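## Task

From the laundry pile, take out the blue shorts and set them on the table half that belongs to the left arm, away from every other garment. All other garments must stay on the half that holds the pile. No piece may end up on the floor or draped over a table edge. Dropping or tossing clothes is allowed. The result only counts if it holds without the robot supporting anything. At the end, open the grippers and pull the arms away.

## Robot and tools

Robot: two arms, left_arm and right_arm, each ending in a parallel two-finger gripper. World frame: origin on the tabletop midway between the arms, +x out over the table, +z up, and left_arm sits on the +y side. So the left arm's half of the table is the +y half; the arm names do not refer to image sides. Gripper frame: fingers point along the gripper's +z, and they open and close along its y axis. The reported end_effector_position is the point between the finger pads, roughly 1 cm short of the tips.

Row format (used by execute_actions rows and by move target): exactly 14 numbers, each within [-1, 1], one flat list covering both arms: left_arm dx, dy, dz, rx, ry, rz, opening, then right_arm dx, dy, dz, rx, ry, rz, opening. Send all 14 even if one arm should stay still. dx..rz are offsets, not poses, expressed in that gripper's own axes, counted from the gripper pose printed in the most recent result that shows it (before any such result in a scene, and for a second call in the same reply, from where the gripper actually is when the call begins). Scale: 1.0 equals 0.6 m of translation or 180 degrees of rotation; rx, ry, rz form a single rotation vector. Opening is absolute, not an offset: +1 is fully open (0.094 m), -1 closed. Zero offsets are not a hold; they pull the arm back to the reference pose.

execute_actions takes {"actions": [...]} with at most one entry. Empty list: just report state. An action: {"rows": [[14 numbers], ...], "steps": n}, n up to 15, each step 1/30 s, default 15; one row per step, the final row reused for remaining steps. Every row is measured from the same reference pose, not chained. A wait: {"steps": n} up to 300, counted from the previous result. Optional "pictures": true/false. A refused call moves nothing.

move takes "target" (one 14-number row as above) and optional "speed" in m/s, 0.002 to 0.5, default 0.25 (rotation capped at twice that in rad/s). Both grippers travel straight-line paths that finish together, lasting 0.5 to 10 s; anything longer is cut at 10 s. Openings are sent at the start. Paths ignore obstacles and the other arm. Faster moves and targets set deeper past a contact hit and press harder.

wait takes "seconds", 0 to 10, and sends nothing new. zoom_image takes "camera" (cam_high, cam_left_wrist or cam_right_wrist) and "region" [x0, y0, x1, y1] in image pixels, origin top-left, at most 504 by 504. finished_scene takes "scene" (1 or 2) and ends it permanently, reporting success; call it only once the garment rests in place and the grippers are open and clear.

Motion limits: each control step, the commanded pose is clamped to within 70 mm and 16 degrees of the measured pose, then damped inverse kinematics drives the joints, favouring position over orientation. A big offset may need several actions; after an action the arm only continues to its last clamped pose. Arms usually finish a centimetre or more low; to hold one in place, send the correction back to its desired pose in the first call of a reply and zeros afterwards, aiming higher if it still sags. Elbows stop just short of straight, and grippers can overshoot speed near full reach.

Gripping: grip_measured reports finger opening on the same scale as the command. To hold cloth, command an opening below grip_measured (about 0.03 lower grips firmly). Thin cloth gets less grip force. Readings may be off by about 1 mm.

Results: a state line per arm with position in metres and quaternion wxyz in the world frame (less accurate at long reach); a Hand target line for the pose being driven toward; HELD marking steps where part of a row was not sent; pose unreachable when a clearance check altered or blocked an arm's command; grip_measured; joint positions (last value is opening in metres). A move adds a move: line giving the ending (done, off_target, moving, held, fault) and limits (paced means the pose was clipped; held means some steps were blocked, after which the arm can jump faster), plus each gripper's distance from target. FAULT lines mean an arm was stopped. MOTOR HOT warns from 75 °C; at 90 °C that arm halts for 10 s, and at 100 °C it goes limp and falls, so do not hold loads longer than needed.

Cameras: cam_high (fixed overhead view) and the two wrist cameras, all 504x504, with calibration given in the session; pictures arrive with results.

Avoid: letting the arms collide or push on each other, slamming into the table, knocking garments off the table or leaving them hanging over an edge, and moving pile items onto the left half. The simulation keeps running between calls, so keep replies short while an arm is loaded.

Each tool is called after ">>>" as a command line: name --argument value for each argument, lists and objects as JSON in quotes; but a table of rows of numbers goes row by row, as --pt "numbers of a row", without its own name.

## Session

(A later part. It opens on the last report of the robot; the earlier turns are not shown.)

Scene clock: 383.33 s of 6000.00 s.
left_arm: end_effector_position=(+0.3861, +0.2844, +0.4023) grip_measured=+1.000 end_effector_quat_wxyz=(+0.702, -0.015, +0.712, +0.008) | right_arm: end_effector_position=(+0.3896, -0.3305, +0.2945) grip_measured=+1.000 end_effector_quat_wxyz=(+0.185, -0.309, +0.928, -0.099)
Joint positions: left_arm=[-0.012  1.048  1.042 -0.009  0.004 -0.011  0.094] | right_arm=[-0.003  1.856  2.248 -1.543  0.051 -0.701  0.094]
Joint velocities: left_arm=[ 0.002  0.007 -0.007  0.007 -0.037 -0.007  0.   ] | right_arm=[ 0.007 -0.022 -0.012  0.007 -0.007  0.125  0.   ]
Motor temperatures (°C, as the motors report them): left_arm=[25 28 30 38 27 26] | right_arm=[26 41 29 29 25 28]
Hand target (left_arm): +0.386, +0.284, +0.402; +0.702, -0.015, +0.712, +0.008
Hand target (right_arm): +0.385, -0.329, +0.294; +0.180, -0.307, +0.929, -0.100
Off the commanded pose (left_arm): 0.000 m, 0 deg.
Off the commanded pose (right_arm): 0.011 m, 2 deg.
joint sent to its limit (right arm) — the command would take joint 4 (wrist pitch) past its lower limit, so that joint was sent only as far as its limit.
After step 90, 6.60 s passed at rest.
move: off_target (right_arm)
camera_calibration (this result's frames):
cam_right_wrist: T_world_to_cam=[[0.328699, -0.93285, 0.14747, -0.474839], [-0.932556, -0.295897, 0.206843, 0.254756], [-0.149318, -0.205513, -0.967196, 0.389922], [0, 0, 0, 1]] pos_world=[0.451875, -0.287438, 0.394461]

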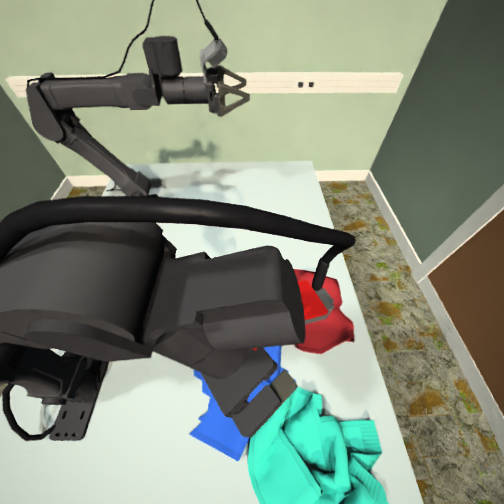

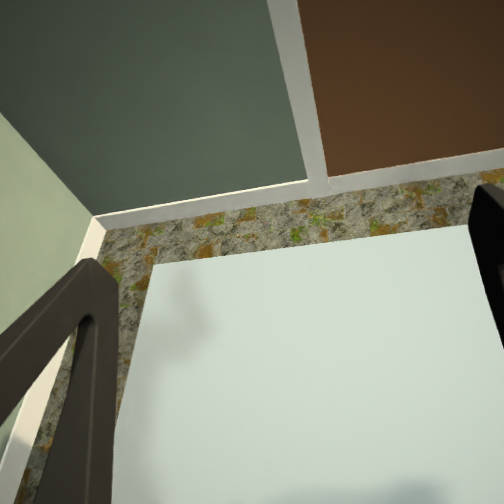

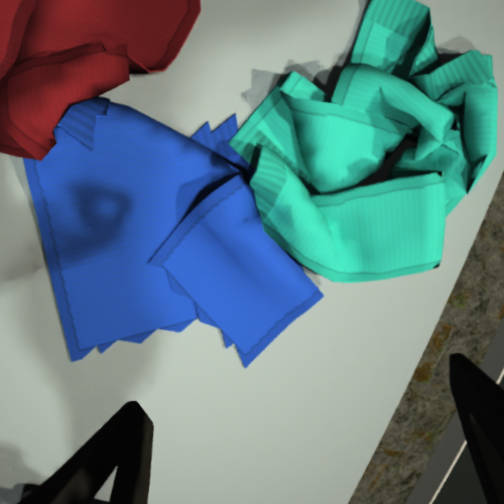

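>>> move --target '[0,0,0,0,0,0,1, 0.021,0.080,0.354,-0.040,0.135,0.3275,0.4]' --speed 0.2

Scene clock: 410.90 s of 6000.00 s.
left_arm: end_effector_position=(+0.3861, +0.2844, +0.4023) grip_measured=+1.000 end_effector_quat_wxyz=(+0.702, -0.015, +0.712, +0.008) | right_arm: end_effector_position=(+0.4267, -0.3122, +0.0742) grip_measured=+0.401 end_effector_quat_wxyz=(-0.017, +0.191, +0.981, -0.006)
Joint positions: left_arm=[-0.012  1.048  1.042 -0.009  0.004 -0.011  0.094] | right_arm=[ 0.024  2.28   2.054 -1.38   0.005  0.364  0.066]
Joint velocities: left_arm=[-0.007 -0.007 -0.012  0.081 -0.007  0.007  0.   ] | right_arm=[ 0.007 -0.002  0.007 -0.081 -0.007  0.037 -0.001]
Motor temperatures (°C, as the motors report them): left_arm=[25 28 30 38 27 26] | right_arm=[26 38 28 29 25 28]
Hand target (left_arm): +0.386, +0.284, +0.402; +0.702, -0.015, +0.712, +0.008
Hand target (right_arm): +0.436, -0.315, +0.079; +0.000, +0.200, +0.980, +0.000
Off the commanded pose (left_arm): 0.000 m, 0 deg.
Off the commanded pose (right_arm): 0.017 m, 2 deg.
After step 90, 21.27 s passed at rest.
move: off_target (right_arm)
camera_calibration (this result's frames):
cam_right_wrist: T_world_to_cam=[[-0.623575, -0.780841, -0.03796, 0.0300769], [-0.65707, 0.497186, 0.566626, 0.443722], [-0.423572, 0.378277, -0.8231, 0.474777], [0, 0, 0, 1]] pos_world=[0.511414, -0.376724, 0.140506]

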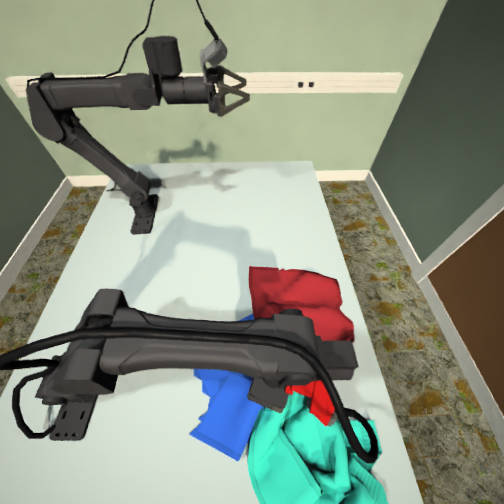

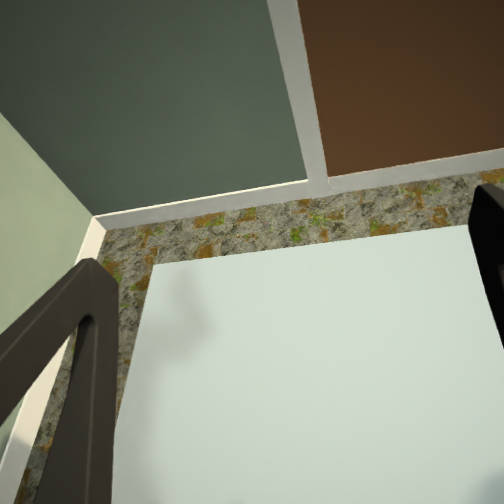

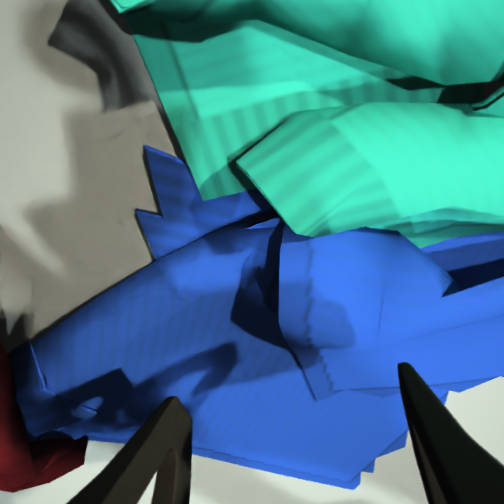

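>>> move --target '[0,0,0,0,0,0,1, 0,0,0.07,0,0,0,0.4]' --speed 0.08

Scene clock: 418.13 s of 6000.00 s.
left_arm: end_effector_position=(+0.3861, +0.2844, +0.4023) grip_measured=+1.000 end_effector_quat_wxyz=(+0.702, -0.015, +0.712, +0.008) | right_arm: end_effector_position=(+0.4239, -0.3120, +0.0360) grip_measured=+0.401 end_effector_quat_wxyz=(-0.018, +0.192, +0.981, -0.006)
Joint positions: left_arm=[-0.012  1.048  1.042 -0.009  0.004 -0.011  0.094] | right_arm=[ 0.024  2.28   1.902 -1.231  0.005  0.367  0.066]
Joint velocities: left_arm=[-0.002 -0.002 -0.002  0.037 -0.022  0.022  0.   ] | right_arm=[-0.002 -0.007 -0.007 -0.051  0.022 -0.022 -0.001]
Motor temperatures (°C, as the motors report them): left_arm=[25 28 30 38 27 26] | right_arm=[26 38 29 28 25 28]
Hand target (left_arm): +0.386, +0.284, +0.402; +0.702, -0.015, +0.712, +0.008
Hand target (right_arm): +0.424, -0.312, +0.032; -0.017, +0.191, +0.981, -0.006
Off the commanded pose (left_arm): 0.000 m, 0 deg.
Off the commanded pose (right_arm): 0.004 m, 0 deg.
After step 90, 3.20 s passed at rest.
move: done
camera_calibration (this result's frames):
cam_right_wrist: T_world_to_cam=[[-0.625749, -0.77913, -0.0373337, 0.0284444], [-0.65466, 0.498556, 0.568209, 0.462741], [-0.424096, 0.379997, -0.822037, 0.442806], [0, 0, 0, 1]] pos_world=[0.50853, -0.376805, 0.102131]

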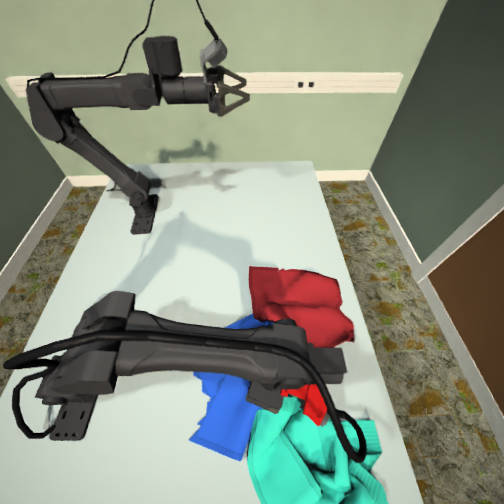

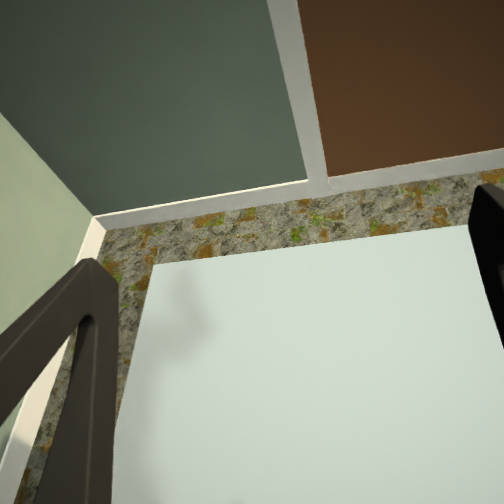

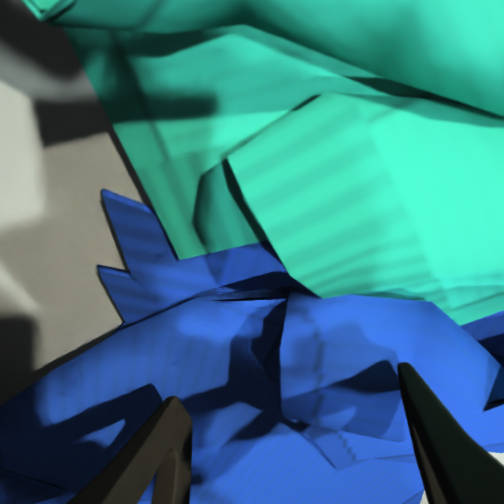

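>>> execute_actions --actions '[{"rows": [[0,0,0,0,0,0,1, 0,0,0.015,0,0,0,0.4],[0,0,0,0,0,0,1, 0,0,0.015,0,0,0,0.4],[0,0,0,0,0,0,1, 0,0,0.015,0,0,0,0.4],[0,0,0,0,0,0,1, 0,0,0.015,0,0,0,0.4],[0,0,0,0,0,0,1, 0,0,0.015,0,0,0,-1]], "steps": 15}]'

Scene clock: 424.83 s of 6000.00 s.
left_arm: end_effector_position=(+0.3861, +0.2844, +0.4023) grip_measured=+1.000 end_effector_quat_wxyz=(+0.702, -0.015, +0.712, +0.008) | right_arm: end_effector_position=(+0.4232, -0.3120, +0.0312) grip_measured=-0.995 end_effector_quat_wxyz=(-0.018, +0.192, +0.981, -0.006)
Joint positions: left_arm=[-0.012  1.048  1.042 -0.009  0.004 -0.011  0.094] | right_arm=[ 0.024  2.28   1.883 -1.211  0.005  0.367  0.   ]
Joint velocities: left_arm=[ 0.002 -0.002 -0.002 -0.037  0.007 -0.022  0.   ] | right_arm=[-0.007  0.012 -0.002 -0.066  0.066 -0.037  0.   ]
Motor temperatures (°C, as the motors report them): left_arm=[25 28 30 38 27 26] | right_arm=[26 39 29 28 25 28]
Hand target (left_arm): +0.386, +0.284, +0.402; +0.702, -0.015, +0.712, +0.008
Hand target (right_arm): +0.423, -0.312, +0.027; -0.018, +0.192, +0.981, -0.006
Off the commanded pose (left_arm): 0.000 m, 0 deg.
Off the commanded pose (right_arm): 0.004 m, 0 deg.
Steps of this call (steps 1 to 90: nothing new was sent; then 3.20 s passed at rest; steps 91 to 105: all 15 steps of this action). Readings (end_effector_position):
91: left_arm (+0.3861, +0.2844, +0.4023) | right_arm (+0.4243, -0.3120, +0.0353)
92: left_arm (+0.3861, +0.2844, +0.4023) | right_arm (+0.4242, -0.3120, +0.0345)
94: left_arm (+0.3861, +0.2844, +0.4023) | right_arm (+0.4231, -0.3120, +0.0324)
98: left_arm (+0.3861, +0.2844, +0.4023) | right_arm (+0.4221, -0.3120, +0.0312)
105: the state above
camera_calibration (this result's frames):
cam_right_wrist: T_world_to_cam=[[-0.625749, -0.77913, -0.0373337, 0.0278235], [-0.65466, 0.498556, 0.568209, 0.46502], [-0.424096, 0.379997, -0.822037, 0.438505], [0, 0, 0, 1]] pos_world=[0.507809, -0.376791, 0.0972772]

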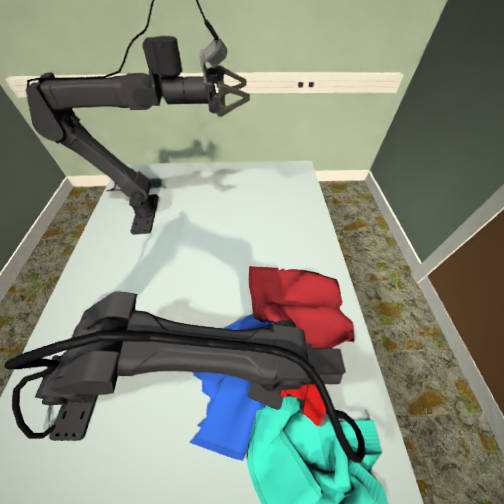

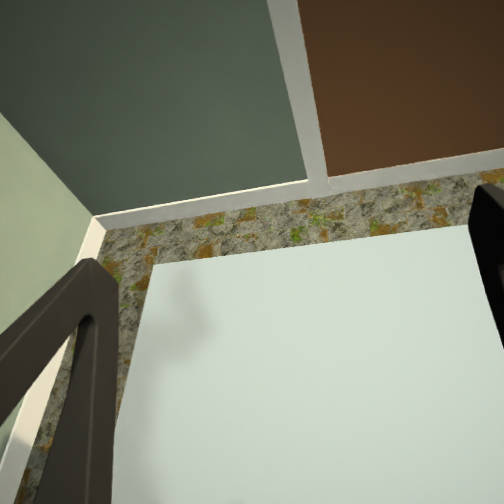

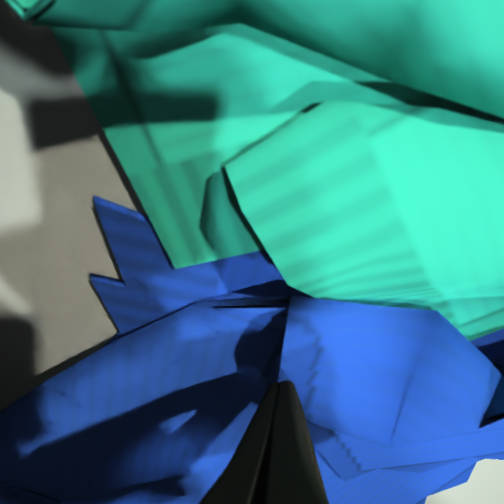

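>>> move --target '[0,0,0,0,0,0,1, 0,0,-0.08,0,0,0,-1]' --speed 0.06

Scene clock: 433.37 s of 6000.00 s.
left_arm: end_effector_position=(+0.3861, +0.2844, +0.4023) grip_measured=+1.000 end_effector_quat_wxyz=(+0.702, -0.015, +0.712, +0.008) | right_arm: end_effector_position=(+0.4223, -0.3120, +0.0717) grip_measured=-0.995 end_effector_quat_wxyz=(-0.026, +0.192, +0.981, -0.007)
Joint positions: left_arm=[-0.012  1.048  1.042 -0.009  0.004 -0.011  0.094] | right_arm=[ 0.024  2.28   2.044 -1.388  0.005  0.367  0.   ]
Joint velocities: left_arm=[-0.007  0.017 -0.012  0.037 -0.007 -0.007  0.   ] | right_arm=[ 0.032 -0.012 -0.022  0.051 -0.066 -0.037  0.001]
Motor temperatures (°C, as the motors report them): left_arm=[25 28 30 38 27 26] | right_arm=[26 39 29 28 25 28]
Hand target (left_arm): +0.386, +0.284, +0.402; +0.702, -0.015, +0.712, +0.008
Hand target (right_arm): +0.426, -0.312, +0.079; -0.018, +0.192, +0.981, -0.005
Off the commanded pose (left_arm): 0.000 m, 0 deg.
Off the commanded pose (right_arm): 0.008 m, 1 deg.
After step 90, 4.23 s passed at rest.
move: done
camera_calibration (this result's frames):
cam_right_wrist: T_world_to_cam=[[-0.626269, -0.77912, -0.0275584, 0.0283276], [-0.645474, 0.49837, 0.578784, 0.436714], [-0.437208, 0.380263, -0.815015, 0.476564], [0, 0, 0, 1]] pos_world=[0.507986, -0.376794, 0.136424]

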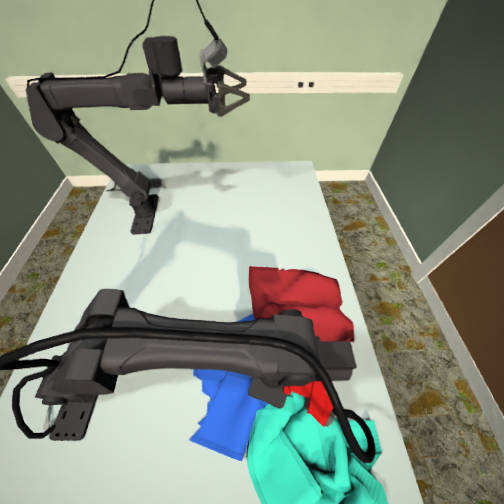

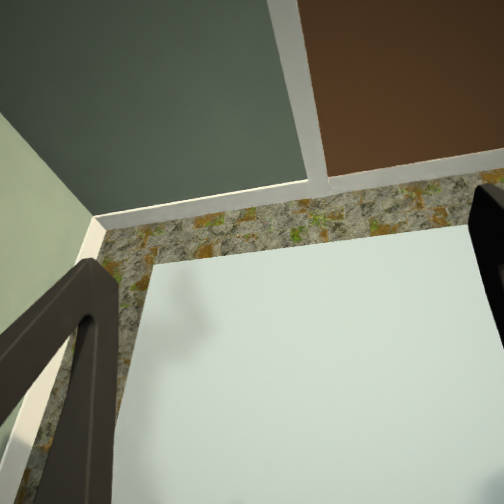

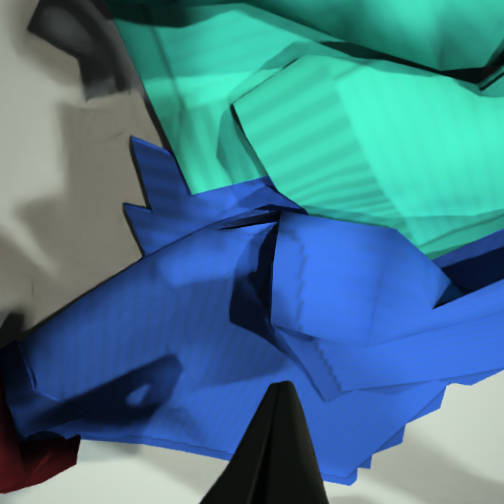

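>>> move --target '[0,0,0,0,0,0,1, -0.052,-0.004,-0.01,0,0,0,0.4]' --speed 0.08

Scene clock: 448.40 s of 6000.00 s.
left_arm: end_effector_position=(+0.3861, +0.2844, +0.4023) grip_measured=+1.000 end_effector_quat_wxyz=(+0.702, -0.015, +0.712, +0.008) | right_arm: end_effector_position=(+0.4480, -0.3228, +0.0742) grip_measured=+0.398 end_effector_quat_wxyz=(-0.027, +0.192, +0.981, -0.006)
Joint positions: left_arm=[-0.012  1.048  1.042 -0.009  0.004 -0.011  0.094] | right_arm=[ 0.002  2.433  2.319 -1.512  0.005  0.344  0.066]
Joint velocities: left_arm=[ 0.007  0.002 -0.007 -0.022 -0.051  0.022  0.   ] | right_arm=[-0.017 -0.002  0.012 -0.066 -0.051 -0.051  0.   ]
Motor temperatures (°C, as the motors report them): left_arm=[25 28 30 38 27 26] | right_arm=[26 40 29 27 25 28]
Hand target (left_arm): +0.386, +0.284, +0.402; +0.702, -0.015, +0.712, +0.008
Hand target (right_arm): +0.450, -0.326, +0.075; -0.026, +0.192, +0.981, -0.007
Off the commanded pose (left_arm): 0.000 m, 0 deg.
Off the commanded pose (right_arm): 0.005 m, 0 deg.
After step 90, 11.00 s passed at rest.
move: done
camera_calibration (this result's frames):
cam_right_wrist: T_world_to_cam=[[-0.626339, -0.779064, -0.0275551, 0.0361394], [-0.644535, 0.497653, 0.580445, 0.456452], [-0.438491, 0.381316, -0.813833, 0.494819], [0, 0, 0, 1]] pos_world=[0.533808, -0.387682, 0.13875]

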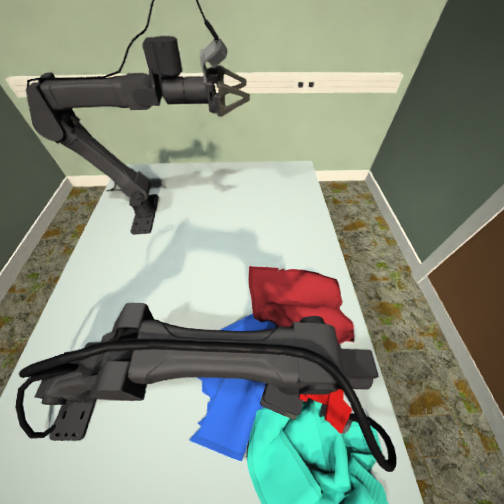

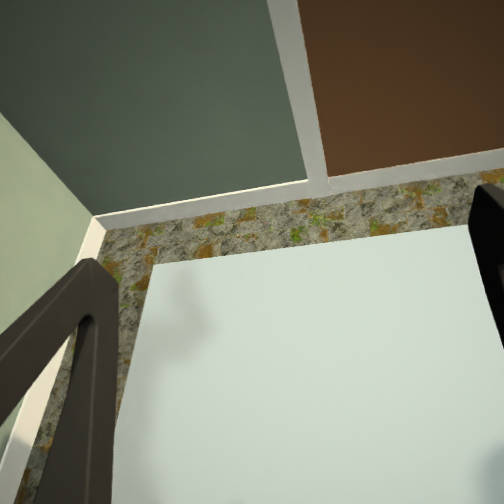

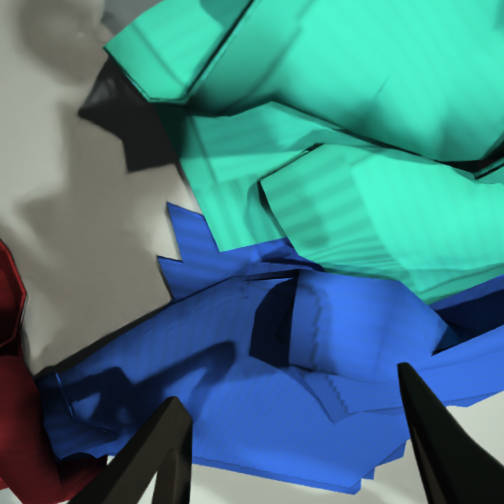

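>>> move --target '[0,0,0,0,0,0,1, 0.012,0,0.078,0,0,0,-0.1]' --speed 0.08

Scene clock: 455.70 s of 6000.00 s.
left_arm: end_effector_position=(+0.3861, +0.2844, +0.4023) grip_measured=+1.000 end_effector_quat_wxyz=(+0.702, -0.015, +0.712, +0.008) | right_arm: end_effector_position=(+0.4350, -0.3222, +0.0196) grip_measured=-0.099 end_effector_quat_wxyz=(-0.042, +0.192, +0.980, -0.009)
Joint positions: left_arm=[-0.012  1.048  1.042 -0.009  0.004 -0.011  0.094] | right_arm=[ 0.002  2.401  2.043 -1.299  0.005  0.344  0.042]
Joint velocities: left_arm=[ 0.002  0.007 -0.007 -0.007 -0.037 -0.007  0.   ] | right_arm=[-0.007 -0.002  0.007 -0.022 -0.007 -0.007 -0.   ]
Motor temperatures (°C, as the motors report them): left_arm=[25 28 30 38 27 26] | right_arm=[26 40 29 27 25 28]
Hand target (left_arm): +0.386, +0.284, +0.402; +0.702, -0.015, +0.712, +0.008
Hand target (right_arm): +0.438, -0.320, +0.028; -0.027, +0.192, +0.981, -0.006
Off the commanded pose (left_arm): 0.000 m, 0 deg.
Off the commanded pose (right_arm): 0.009 m, 2 deg.
After step 90, 3.13 s passed at rest.
move: done
camera_calibration (this result's frames):
cam_right_wrist: T_world_to_cam=[[-0.626907, -0.779039, -0.00923782, 0.0268271], [-0.626301, 0.496873, 0.60072, 0.47094], [-0.463394, 0.382381, -0.799406, 0.455335], [0, 0, 0, 1]] pos_world=[0.522768, -0.38721, 0.0813425]

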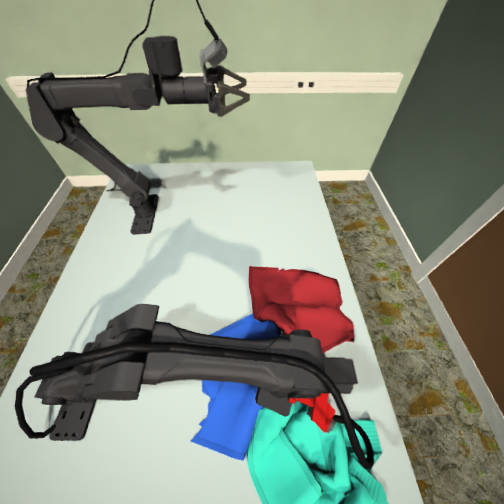

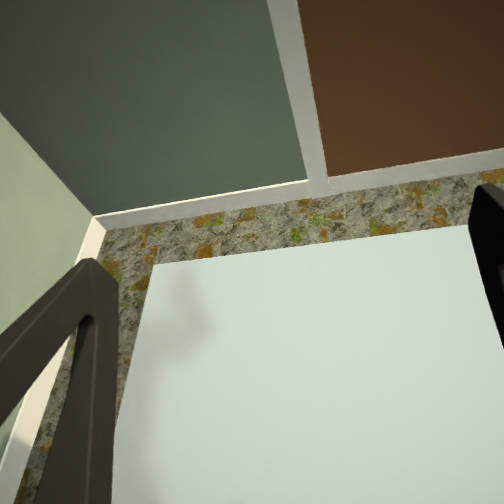

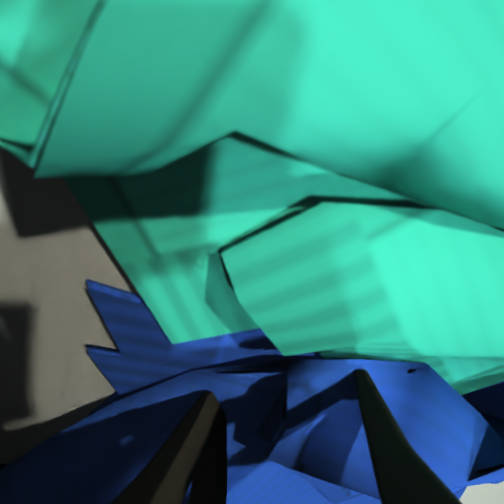

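>>> execute_actions --actions '[{"rows": [[0,0,0,0,0,0,1, 0,0,-0.008,0,0,0,-1]], "steps": 15}]'

Scene clock: 463.30 s of 6000.00 s.
left_arm: end_effector_position=(+0.3861, +0.2844, +0.4023) grip_measured=+1.000 end_effector_quat_wxyz=(+0.702, -0.015, +0.712, +0.008) | right_arm: end_effector_position=(+0.4331, -0.3221, +0.0198) grip_measured=-0.984 end_effector_quat_wxyz=(-0.046, +0.192, +0.980, -0.009)
Joint positions: left_arm=[-0.012  1.048  1.042 -0.009  0.004 -0.011  0.094] | right_arm=[ 0.002  2.401  2.043 -1.307  0.005  0.344  0.001]
Joint velocities: left_arm=[-0.007  0.002  0.002  0.066  0.007 -0.051  0.   ] | right_arm=[-0.012 -0.017  0.002 -0.007 -0.051 -0.066  0.   ]
Motor temperatures (°C, as the motors report them): left_arm=[25 28 30 38 27 26] | right_arm=[26 42 29 27 25 28]
Hand target (left_arm): +0.386, +0.284, +0.402; +0.702, -0.015, +0.712, +0.008
Hand target (right_arm): +0.435, -0.322, +0.024; -0.042, +0.192, +0.980, -0.009
Off the commanded pose (left_arm): 0.000 m, 0 deg.
Off the commanded pose (right_arm): 0.005 m, 0 deg.
Steps of this call (steps 1 to 90: nothing new was sent; then 4.10 s passed at rest; steps 91 to 105: all 15 steps of this action). Readings (end_effector_position):
91: left_arm (+0.3861, +0.2844, +0.4023) | right_arm (+0.4351, -0.3222, +0.0196)
92: left_arm (+0.3861, +0.2844, +0.4023) | right_arm (+0.4348, -0.3222, +0.0196)
94: left_arm (+0.3861, +0.2844, +0.4023) | right_arm (+0.4335, -0.3222, +0.0197)
98: left_arm (+0.3861, +0.2844, +0.4023) | right_arm (+0.4331, -0.3221, +0.0198)
105: the state above
camera_calibration (this result's frames):
cam_right_wrist: T_world_to_cam=[[-0.626962, -0.779037, -0.00448676, 0.0255831], [-0.621473, 0.496666, 0.605883, 0.467289], [-0.469777, 0.382654, -0.795541, 0.457305], [0, 0, 0, 1]] pos_world=[0.521278, -0.387146, 0.0807969]

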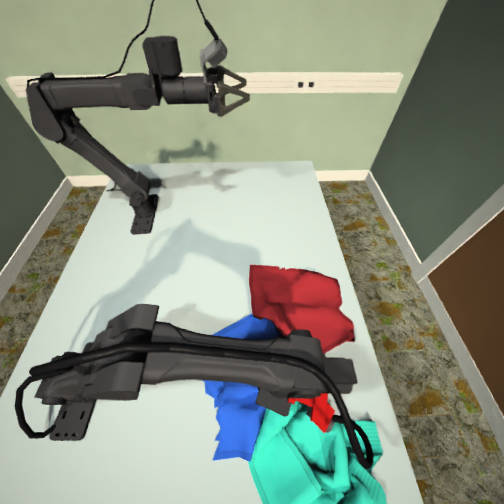

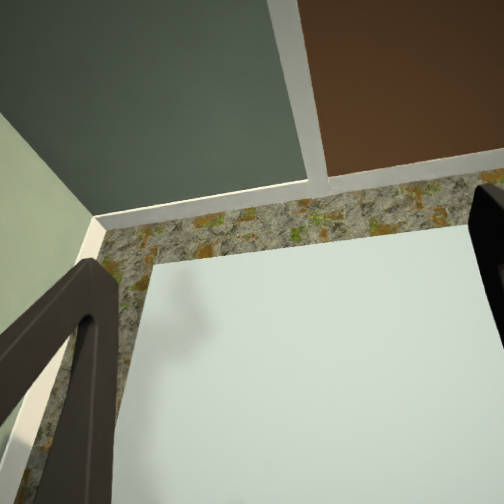

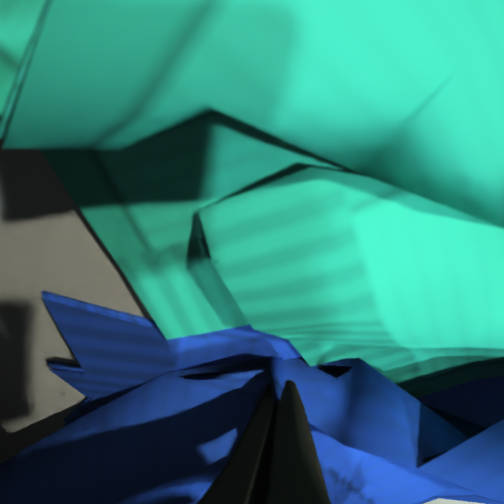

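>>> move --target '[0,0,0,0,0,0,1, 0,0,-0.43,0,0,0,-1]' --speed 0.1

Scene clock: 468.73 s of 6000.00 s.
left_arm: end_effector_position=(+0.3861, +0.2844, +0.4023) grip_measured=+1.000 end_effector_quat_wxyz=(+0.702, -0.015, +0.712, +0.008) | right_arm: end_effector_position=(+0.4645, -0.3235, +0.2621) grip_measured=-0.984 end_effector_quat_wxyz=(+0.210, +0.188, +0.959, +0.030)
Joint positions: left_arm=[-0.012  1.048  1.042 -0.009  0.004 -0.011  0.094] | right_arm=[ 0.002  2.168  2.571 -1.546  0.005  0.344  0.001]
Joint velocities: left_arm=[-0.012 -0.007 -0.007  0.037 -0.037 -0.051  0.   ] | right_arm=[-0.017 -0.022  0.032 -0.051 -0.066 -0.051 -0.001]
Motor temperatures (°C, as the motors report them): left_arm=[25 28 30 38 27 26] | right_arm=[26 42 29 27 25 28]
Hand target (left_arm): +0.386, +0.284, +0.402; +0.702, -0.015, +0.712, +0.008
Hand target (right_arm): +0.461, -0.322, +0.278; +0.228, +0.187, +0.955, +0.032
Off the commanded pose (left_arm): 0.000 m, 0 deg.
Off the commanded pose (right_arm): 0.016 m, 30 deg; orientation clipped at the last step of the last action.
joint sent to its limit (right arm) — the command would take joint 4 (wrist pitch) past its lower limit, so that joint was sent only as far as its limit.
move: off_target (right_arm); limits=paced
camera_calibration (this result's frames):
cam_right_wrist: T_world_to_cam=[[-0.545855, -0.782507, -0.299541, 0.083865], [-0.837831, 0.505922, 0.205139, 0.549188], [-0.008978, 0.362941, -0.931769, 0.480661], [0, 0, 0, 1]] pos_world=[0.51022, -0.386673, 0.360326]

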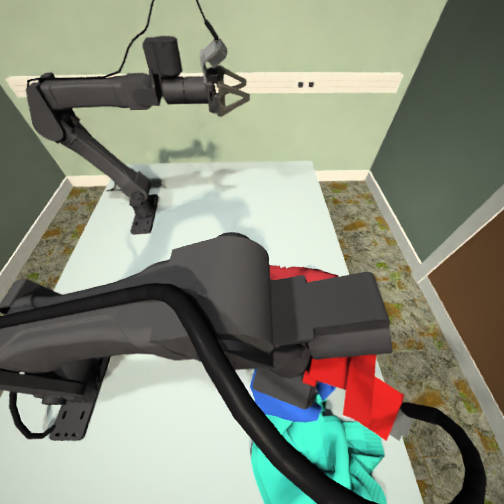

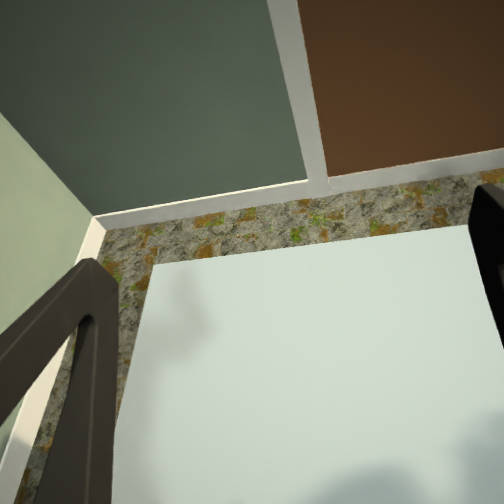

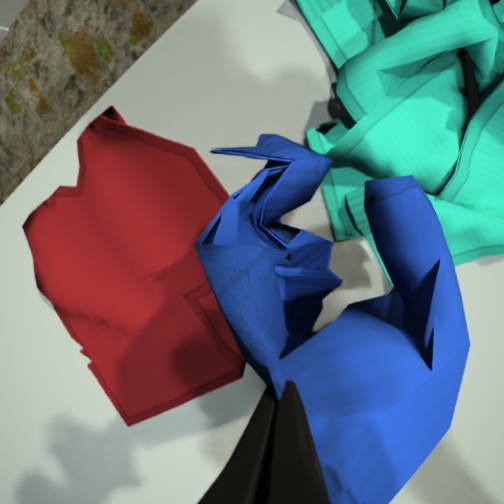

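>>> move --target '[0,0,0,0,0,0,1, 0.5155,0.6205,-0.2167,-0.128,0.0445,-0.297,-1]' --speed 0.15

Scene clock: 495.40 s of 6000.00 s.
left_arm: end_effector_position=(+0.3861, +0.2844, +0.4023) grip_measured=+1.000 end_effector_quat_wxyz=(+0.702, -0.015, +0.712, +0.008) | right_arm: end_effector_position=(+0.2785, +0.1392, +0.3081) grip_measured=-0.984 end_effector_quat_wxyz=(+0.263, -0.287, +0.896, +0.216)
Joint positions: left_arm=[-0.012  1.048  1.042 -0.009  0.004 -0.011  0.094] | right_arm=[ 1.037  2.288  2.851 -1.44  -0.003  0.374  0.001]
Joint velocities: left_arm=[-0.017  0.022 -0.007  0.037 -0.007  0.007  0.   ] | right_arm=[-0.007 -0.007 -0.007 -0.066 -0.007 -0.066 -0.001]
Motor temperatures (°C, as the motors report them): left_arm=[25 28 30 38 27 26] | right_arm=[26 41 29 28 25 28]
Hand target (left_arm): +0.386, +0.284, +0.402; +0.702, -0.015, +0.712, +0.008
Hand target (right_arm): +0.280, +0.144, +0.315; +0.275, -0.291, +0.888, +0.227
Off the commanded pose (left_arm): 0.000 m, 0 deg.
Off the commanded pose (right_arm): 0.003 m, 15 deg.
elbow stopped short (right arm): the move would have taken joint 3 (elbow) straighter than the controller allows; a more bent joint 3 avoids this.
move: off_target (right_arm)
camera_calibration (this result's frames):
cam_right_wrist: T_world_to_cam=[[0.424149, -0.789444, -0.443707, 0.133445], [-0.884526, -0.466215, -0.016046, 0.366327], [-0.194195, 0.399276, -0.896028, 0.389458], [0, 0, 0, 1]] pos_world=[0.343057, 0.120633, 0.414054]

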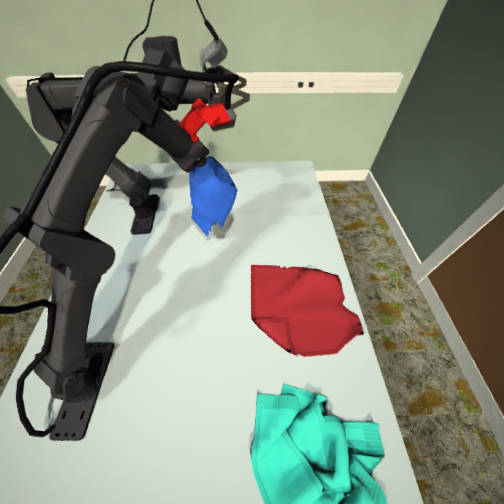

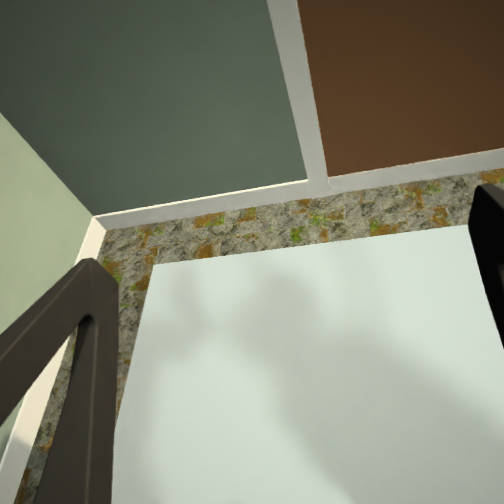

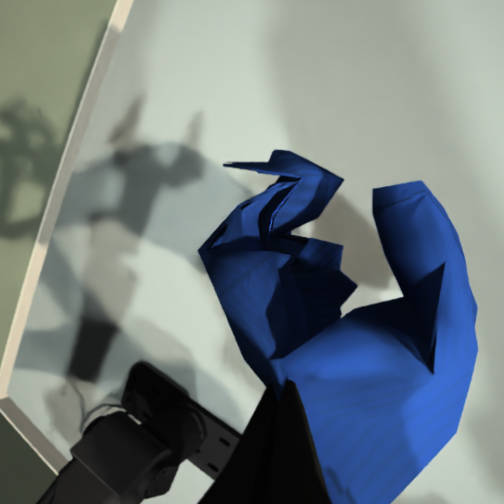

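>>> move --target '[0,0,0,0,0,0,1, 0.113,-0.032,0.224,0,0,0,-1]' --speed 0.1

Scene clock: 511.93 s of 6000.00 s.
left_arm: end_effector_position=(+0.3861, +0.2844, +0.4023) grip_measured=+1.000 end_effector_quat_wxyz=(+0.702, -0.015, +0.712, +0.008) | right_arm: end_effector_position=(+0.2905, +0.1658, +0.1544) grip_measured=-0.984 end_effector_quat_wxyz=(+0.254, -0.287, +0.899, +0.212)
Joint positions: left_arm=[-0.012  1.048  1.042 -0.009  0.004 -0.011  0.094] | right_arm=[ 1.045  2.082  1.84  -0.655 -0.003  0.384  0.001]
Joint velocities: left_arm=[-0.012 -0.022 -0.017  0.007 -0.037  0.007  0.   ] | right_arm=[ 0.007  0.017 -0.022  0.007 -0.007  0.037 -0.001]
Motor temperatures (°C, as the motors report them): left_arm=[25 28 30 38 27 26] | right_arm=[26 40 29 30 25 28]
Hand target (left_arm): +0.386, +0.284, +0.402; +0.702, -0.015, +0.712, +0.008
Hand target (right_arm): +0.288, +0.168, +0.160; +0.263, -0.287, +0.896, +0.216
Off the commanded pose (left_arm): 0.000 m, 0 deg.
Off the commanded pose (right_arm): 0.007 m, 1 deg.
move: done
camera_calibration (this result's frames):
cam_right_wrist: T_world_to_cam=[[0.417315, -0.795176, -0.439936, 0.0834823], [-0.884469, -0.46658, 0.00434425, 0.383822], [-0.20872, 0.387297, -0.898019, 0.249897], [0, 0, 0, 1]] pos_world=[0.356798, 0.148682, 0.259471]

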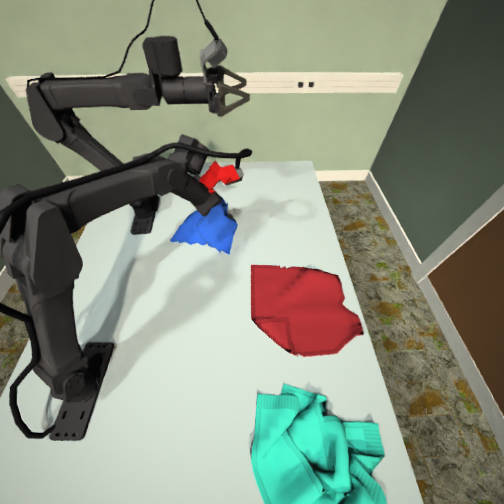

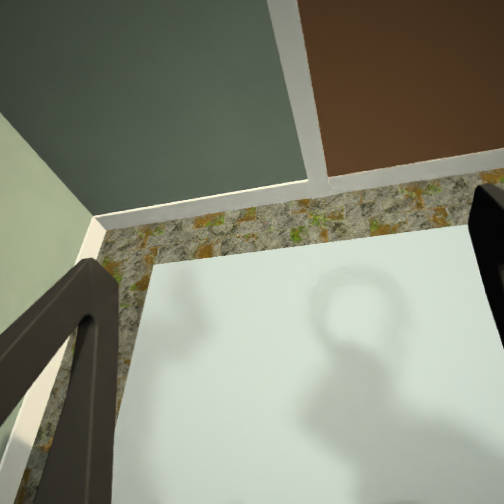

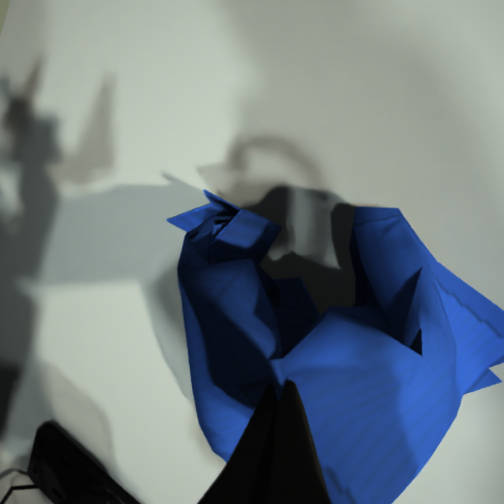

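>>> move --target '[0,0,0,0,0,0,1, -0.033,0.056,0.084,0,0,0,-1]' --speed 0.08

Scene clock: 525.63 s of 6000.00 s.
left_arm: end_effector_position=(+0.3861, +0.2844, +0.4023) grip_measured=+1.000 end_effector_quat_wxyz=(+0.702, -0.015, +0.712, +0.008) | right_arm: end_effector_position=(+0.3009, +0.2221, +0.1290) grip_measured=-0.984 end_effector_quat_wxyz=(+0.249, -0.288, +0.899, +0.216)
Joint positions: left_arm=[-0.012  1.048  1.042 -0.009  0.004 -0.011  0.094] | right_arm=[ 1.085  2.338  2.157 -0.718  0.01   0.417  0.001]
Joint velocities: left_arm=[-0.017 -0.002 -0.012 -0.007 -0.037 -0.007  0.   ] | right_arm=[ 0.007  0.022  0.032 -0.022  0.051 -0.022 -0.   ]
Motor temperatures (°C, as the motors report them): left_arm=[25 28 30 38 27 26] | right_arm=[26 41 29 31 25 28]
Hand target (left_arm): +0.386, +0.284, +0.402; +0.702, -0.015, +0.712, +0.008
Hand target (right_arm): +0.300, +0.225, +0.133; +0.254, -0.287, +0.899, +0.213
Off the commanded pose (left_arm): 0.000 m, 0 deg.
Off the commanded pose (right_arm): 0.006 m, 1 deg.
After step 350, 0.87 s passed at rest.
move: done
camera_calibration (this result's frames):
cam_right_wrist: T_world_to_cam=[[0.416993, -0.791359, -0.447067, 0.112889], [-0.881923, -0.471251, 0.0115709, 0.418642], [-0.219837, 0.389453, -0.894426, 0.209887], [0, 0, 0, 1]] pos_world=[0.368277, 0.20488, 0.233353]

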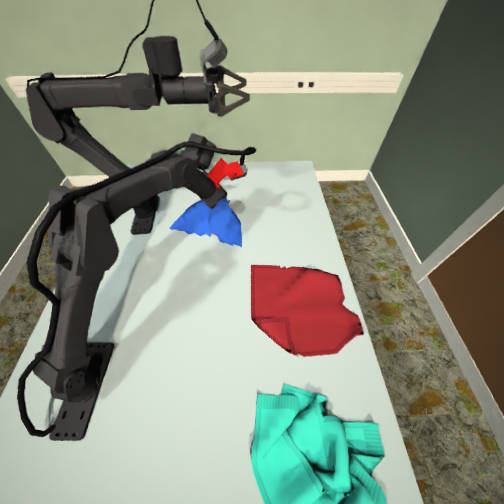

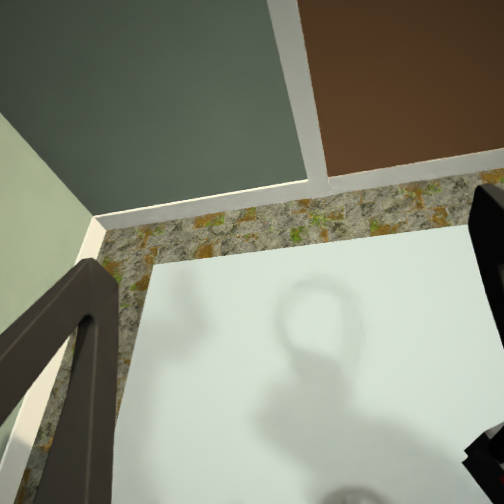

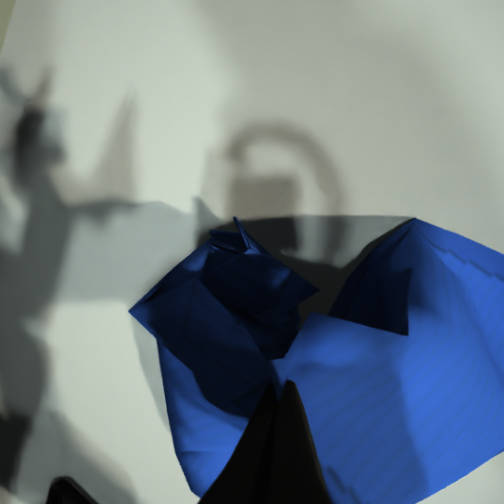

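>>> execute_actions --actions '[{"rows": [[0,0,0,0,0,0,1, 0,0,0,0,0,0,1]], "steps": 15}]'

Scene clock: 531.33 s of 6000.00 s.
left_arm: end_effector_position=(+0.3861, +0.2844, +0.4023) grip_measured=+1.000 end_effector_quat_wxyz=(+0.702, -0.015, +0.712, +0.008) | right_arm: end_effector_position=(+0.3008, +0.2216, +0.1289) grip_measured=+1.000 end_effector_quat_wxyz=(+0.248, -0.287, +0.900, +0.215)
Joint positions: left_arm=[-0.012  1.048  1.042 -0.009  0.004 -0.011  0.094] | right_arm=[ 1.085  2.338  2.158 -0.721  0.011  0.418  0.094]
Joint velocities: left_arm=[-0.012 -0.007 -0.002  0.007  0.081 -0.037  0.   ] | right_arm=[ 0.017  0.002  0.007  0.007  0.037 -0.081  0.   ]
Motor temperatures (°C, as the motors report them): left_arm=[25 28 30 38 27 26] | right_arm=[26 41 30 30 25 28]
Hand target (left_arm): +0.386, +0.284, +0.402; +0.702, -0.015, +0.712, +0.008
Hand target (right_arm): +0.301, +0.222, +0.129; +0.249, -0.288, +0.899, +0.216
Off the commanded pose (left_arm): 0.000 m, 0 deg.
Off the commanded pose (right_arm): 0.000 m, 0 deg.
Steps of this call (steps 1 to 156: nothing new was sent; steps 157 to 171: all 15 steps of this action). Readings (end_effector_position):
157: left_arm (+0.3861, +0.2844, +0.4023) | right_arm (+0.3008, +0.2216, +0.1289)
158: left_arm (+0.3861, +0.2844, +0.4023) | right_arm (+0.3008, +0.2216, +0.1289)
160: left_arm (+0.3861, +0.2844, +0.4023) | right_arm (+0.3008, +0.2216, +0.1289)
164: left_arm (+0.3861, +0.2844, +0.4023) | right_arm (+0.3008, +0.2216, +0.1289)
171: the state above
camera_calibration (this result's frames):
cam_right_wrist: T_world_to_cam=[[0.415676, -0.792711, -0.445895, 0.113083], [-0.882415, -0.47028, 0.0134507, 0.418008], [-0.220358, 0.387873, -0.894984, 0.210565], [0, 0, 0, 1]] pos_world=[0.36825, 0.204551, 0.233253]

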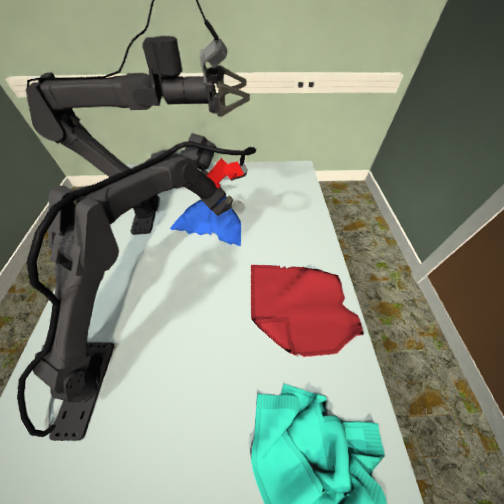

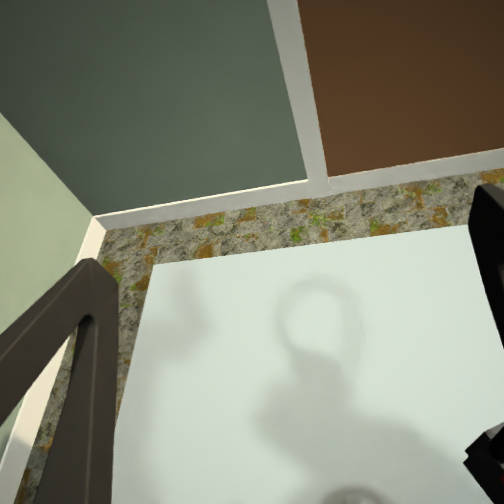

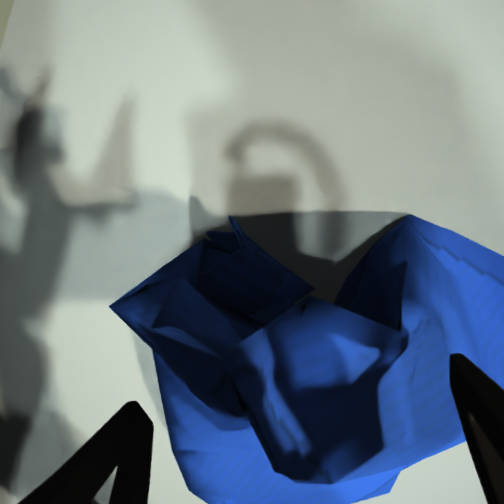

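>>> move --target '[0,0,0,0,0,0,1, -0.128,-0.580,-0.3595,0.129,-0.052,0.174,1]' --speed 0.2

Scene clock: 548.57 s of 6000.00 s.
left_arm: end_effector_position=(+0.3861, +0.2844, +0.4023) grip_measured=+1.000 end_effector_quat_wxyz=(+0.702, -0.015, +0.712, +0.008) | right_arm: end_effector_position=(+0.5048, -0.1215, +0.2572) grip_measured=+1.000 end_effector_quat_wxyz=(+0.307, +0.040, +0.945, +0.111)
Joint positions: left_arm=[-0.012  1.048  1.042 -0.009  0.004 -0.011  0.094] | right_arm=[ 0.391  2.161  2.393 -1.14   0.025  0.423  0.094]
Joint velocities: left_arm=[-0.002 -0.012  0.002  0.037  0.066  0.095  0.   ] | right_arm=[-0.007 -0.012  0.027  0.007  0.022 -0.007  0.   ]
Motor temperatures (°C, as the motors report them): left_arm=[25 28 30 38 27 26] | right_arm=[26 42 30 31 25 28]
Hand target (left_arm): +0.386, +0.284, +0.402; +0.702, -0.015, +0.712, +0.008
Hand target (right_arm): +0.505, -0.121, +0.260; +0.309, +0.035, +0.944, +0.108
Off the commanded pose (left_arm): 0.000 m, 0 deg.
Off the commanded pose (right_arm): 0.003 m, 0 deg.
After step 90, 11.53 s passed at rest.
move: done
camera_calibration (this result's frames):
cam_right_wrist: T_world_to_cam=[[-0.198816, -0.877364, -0.436698, 0.111007], [-0.976631, 0.214485, 0.0137129, 0.565672], [0.0816341, 0.429219, -0.899504, 0.357193], [0, 0, 0, 1]] pos_world=[0.545364, -0.177249, 0.362016]

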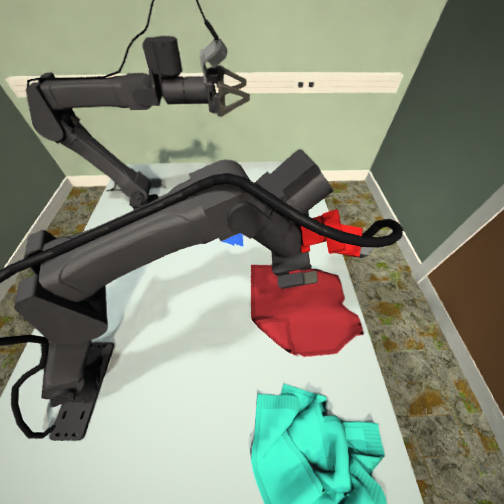

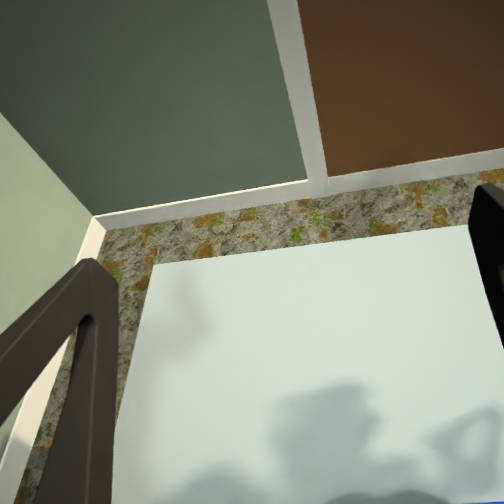

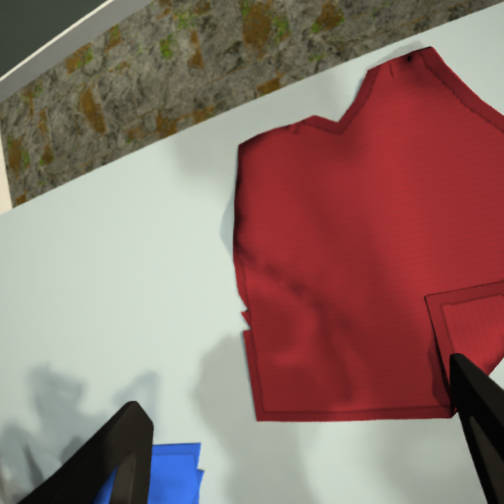

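>>> zoom_image --camera "cam_right_wrist" --region '[340, 230, 504, 430]'

Region (340, 230, 504, 430) of cam_right_wrist's 504x504 image, scaled by 2.520, with more detail than that image has; it fills the left 413 columns of this view, and the rest is white.

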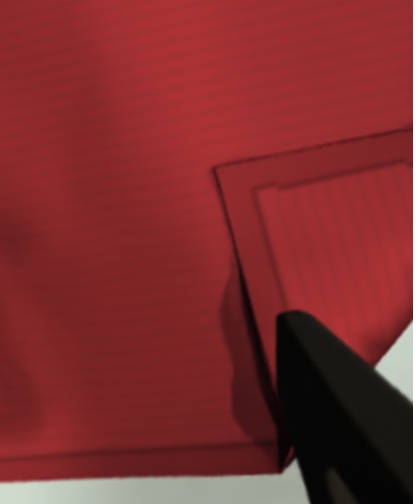

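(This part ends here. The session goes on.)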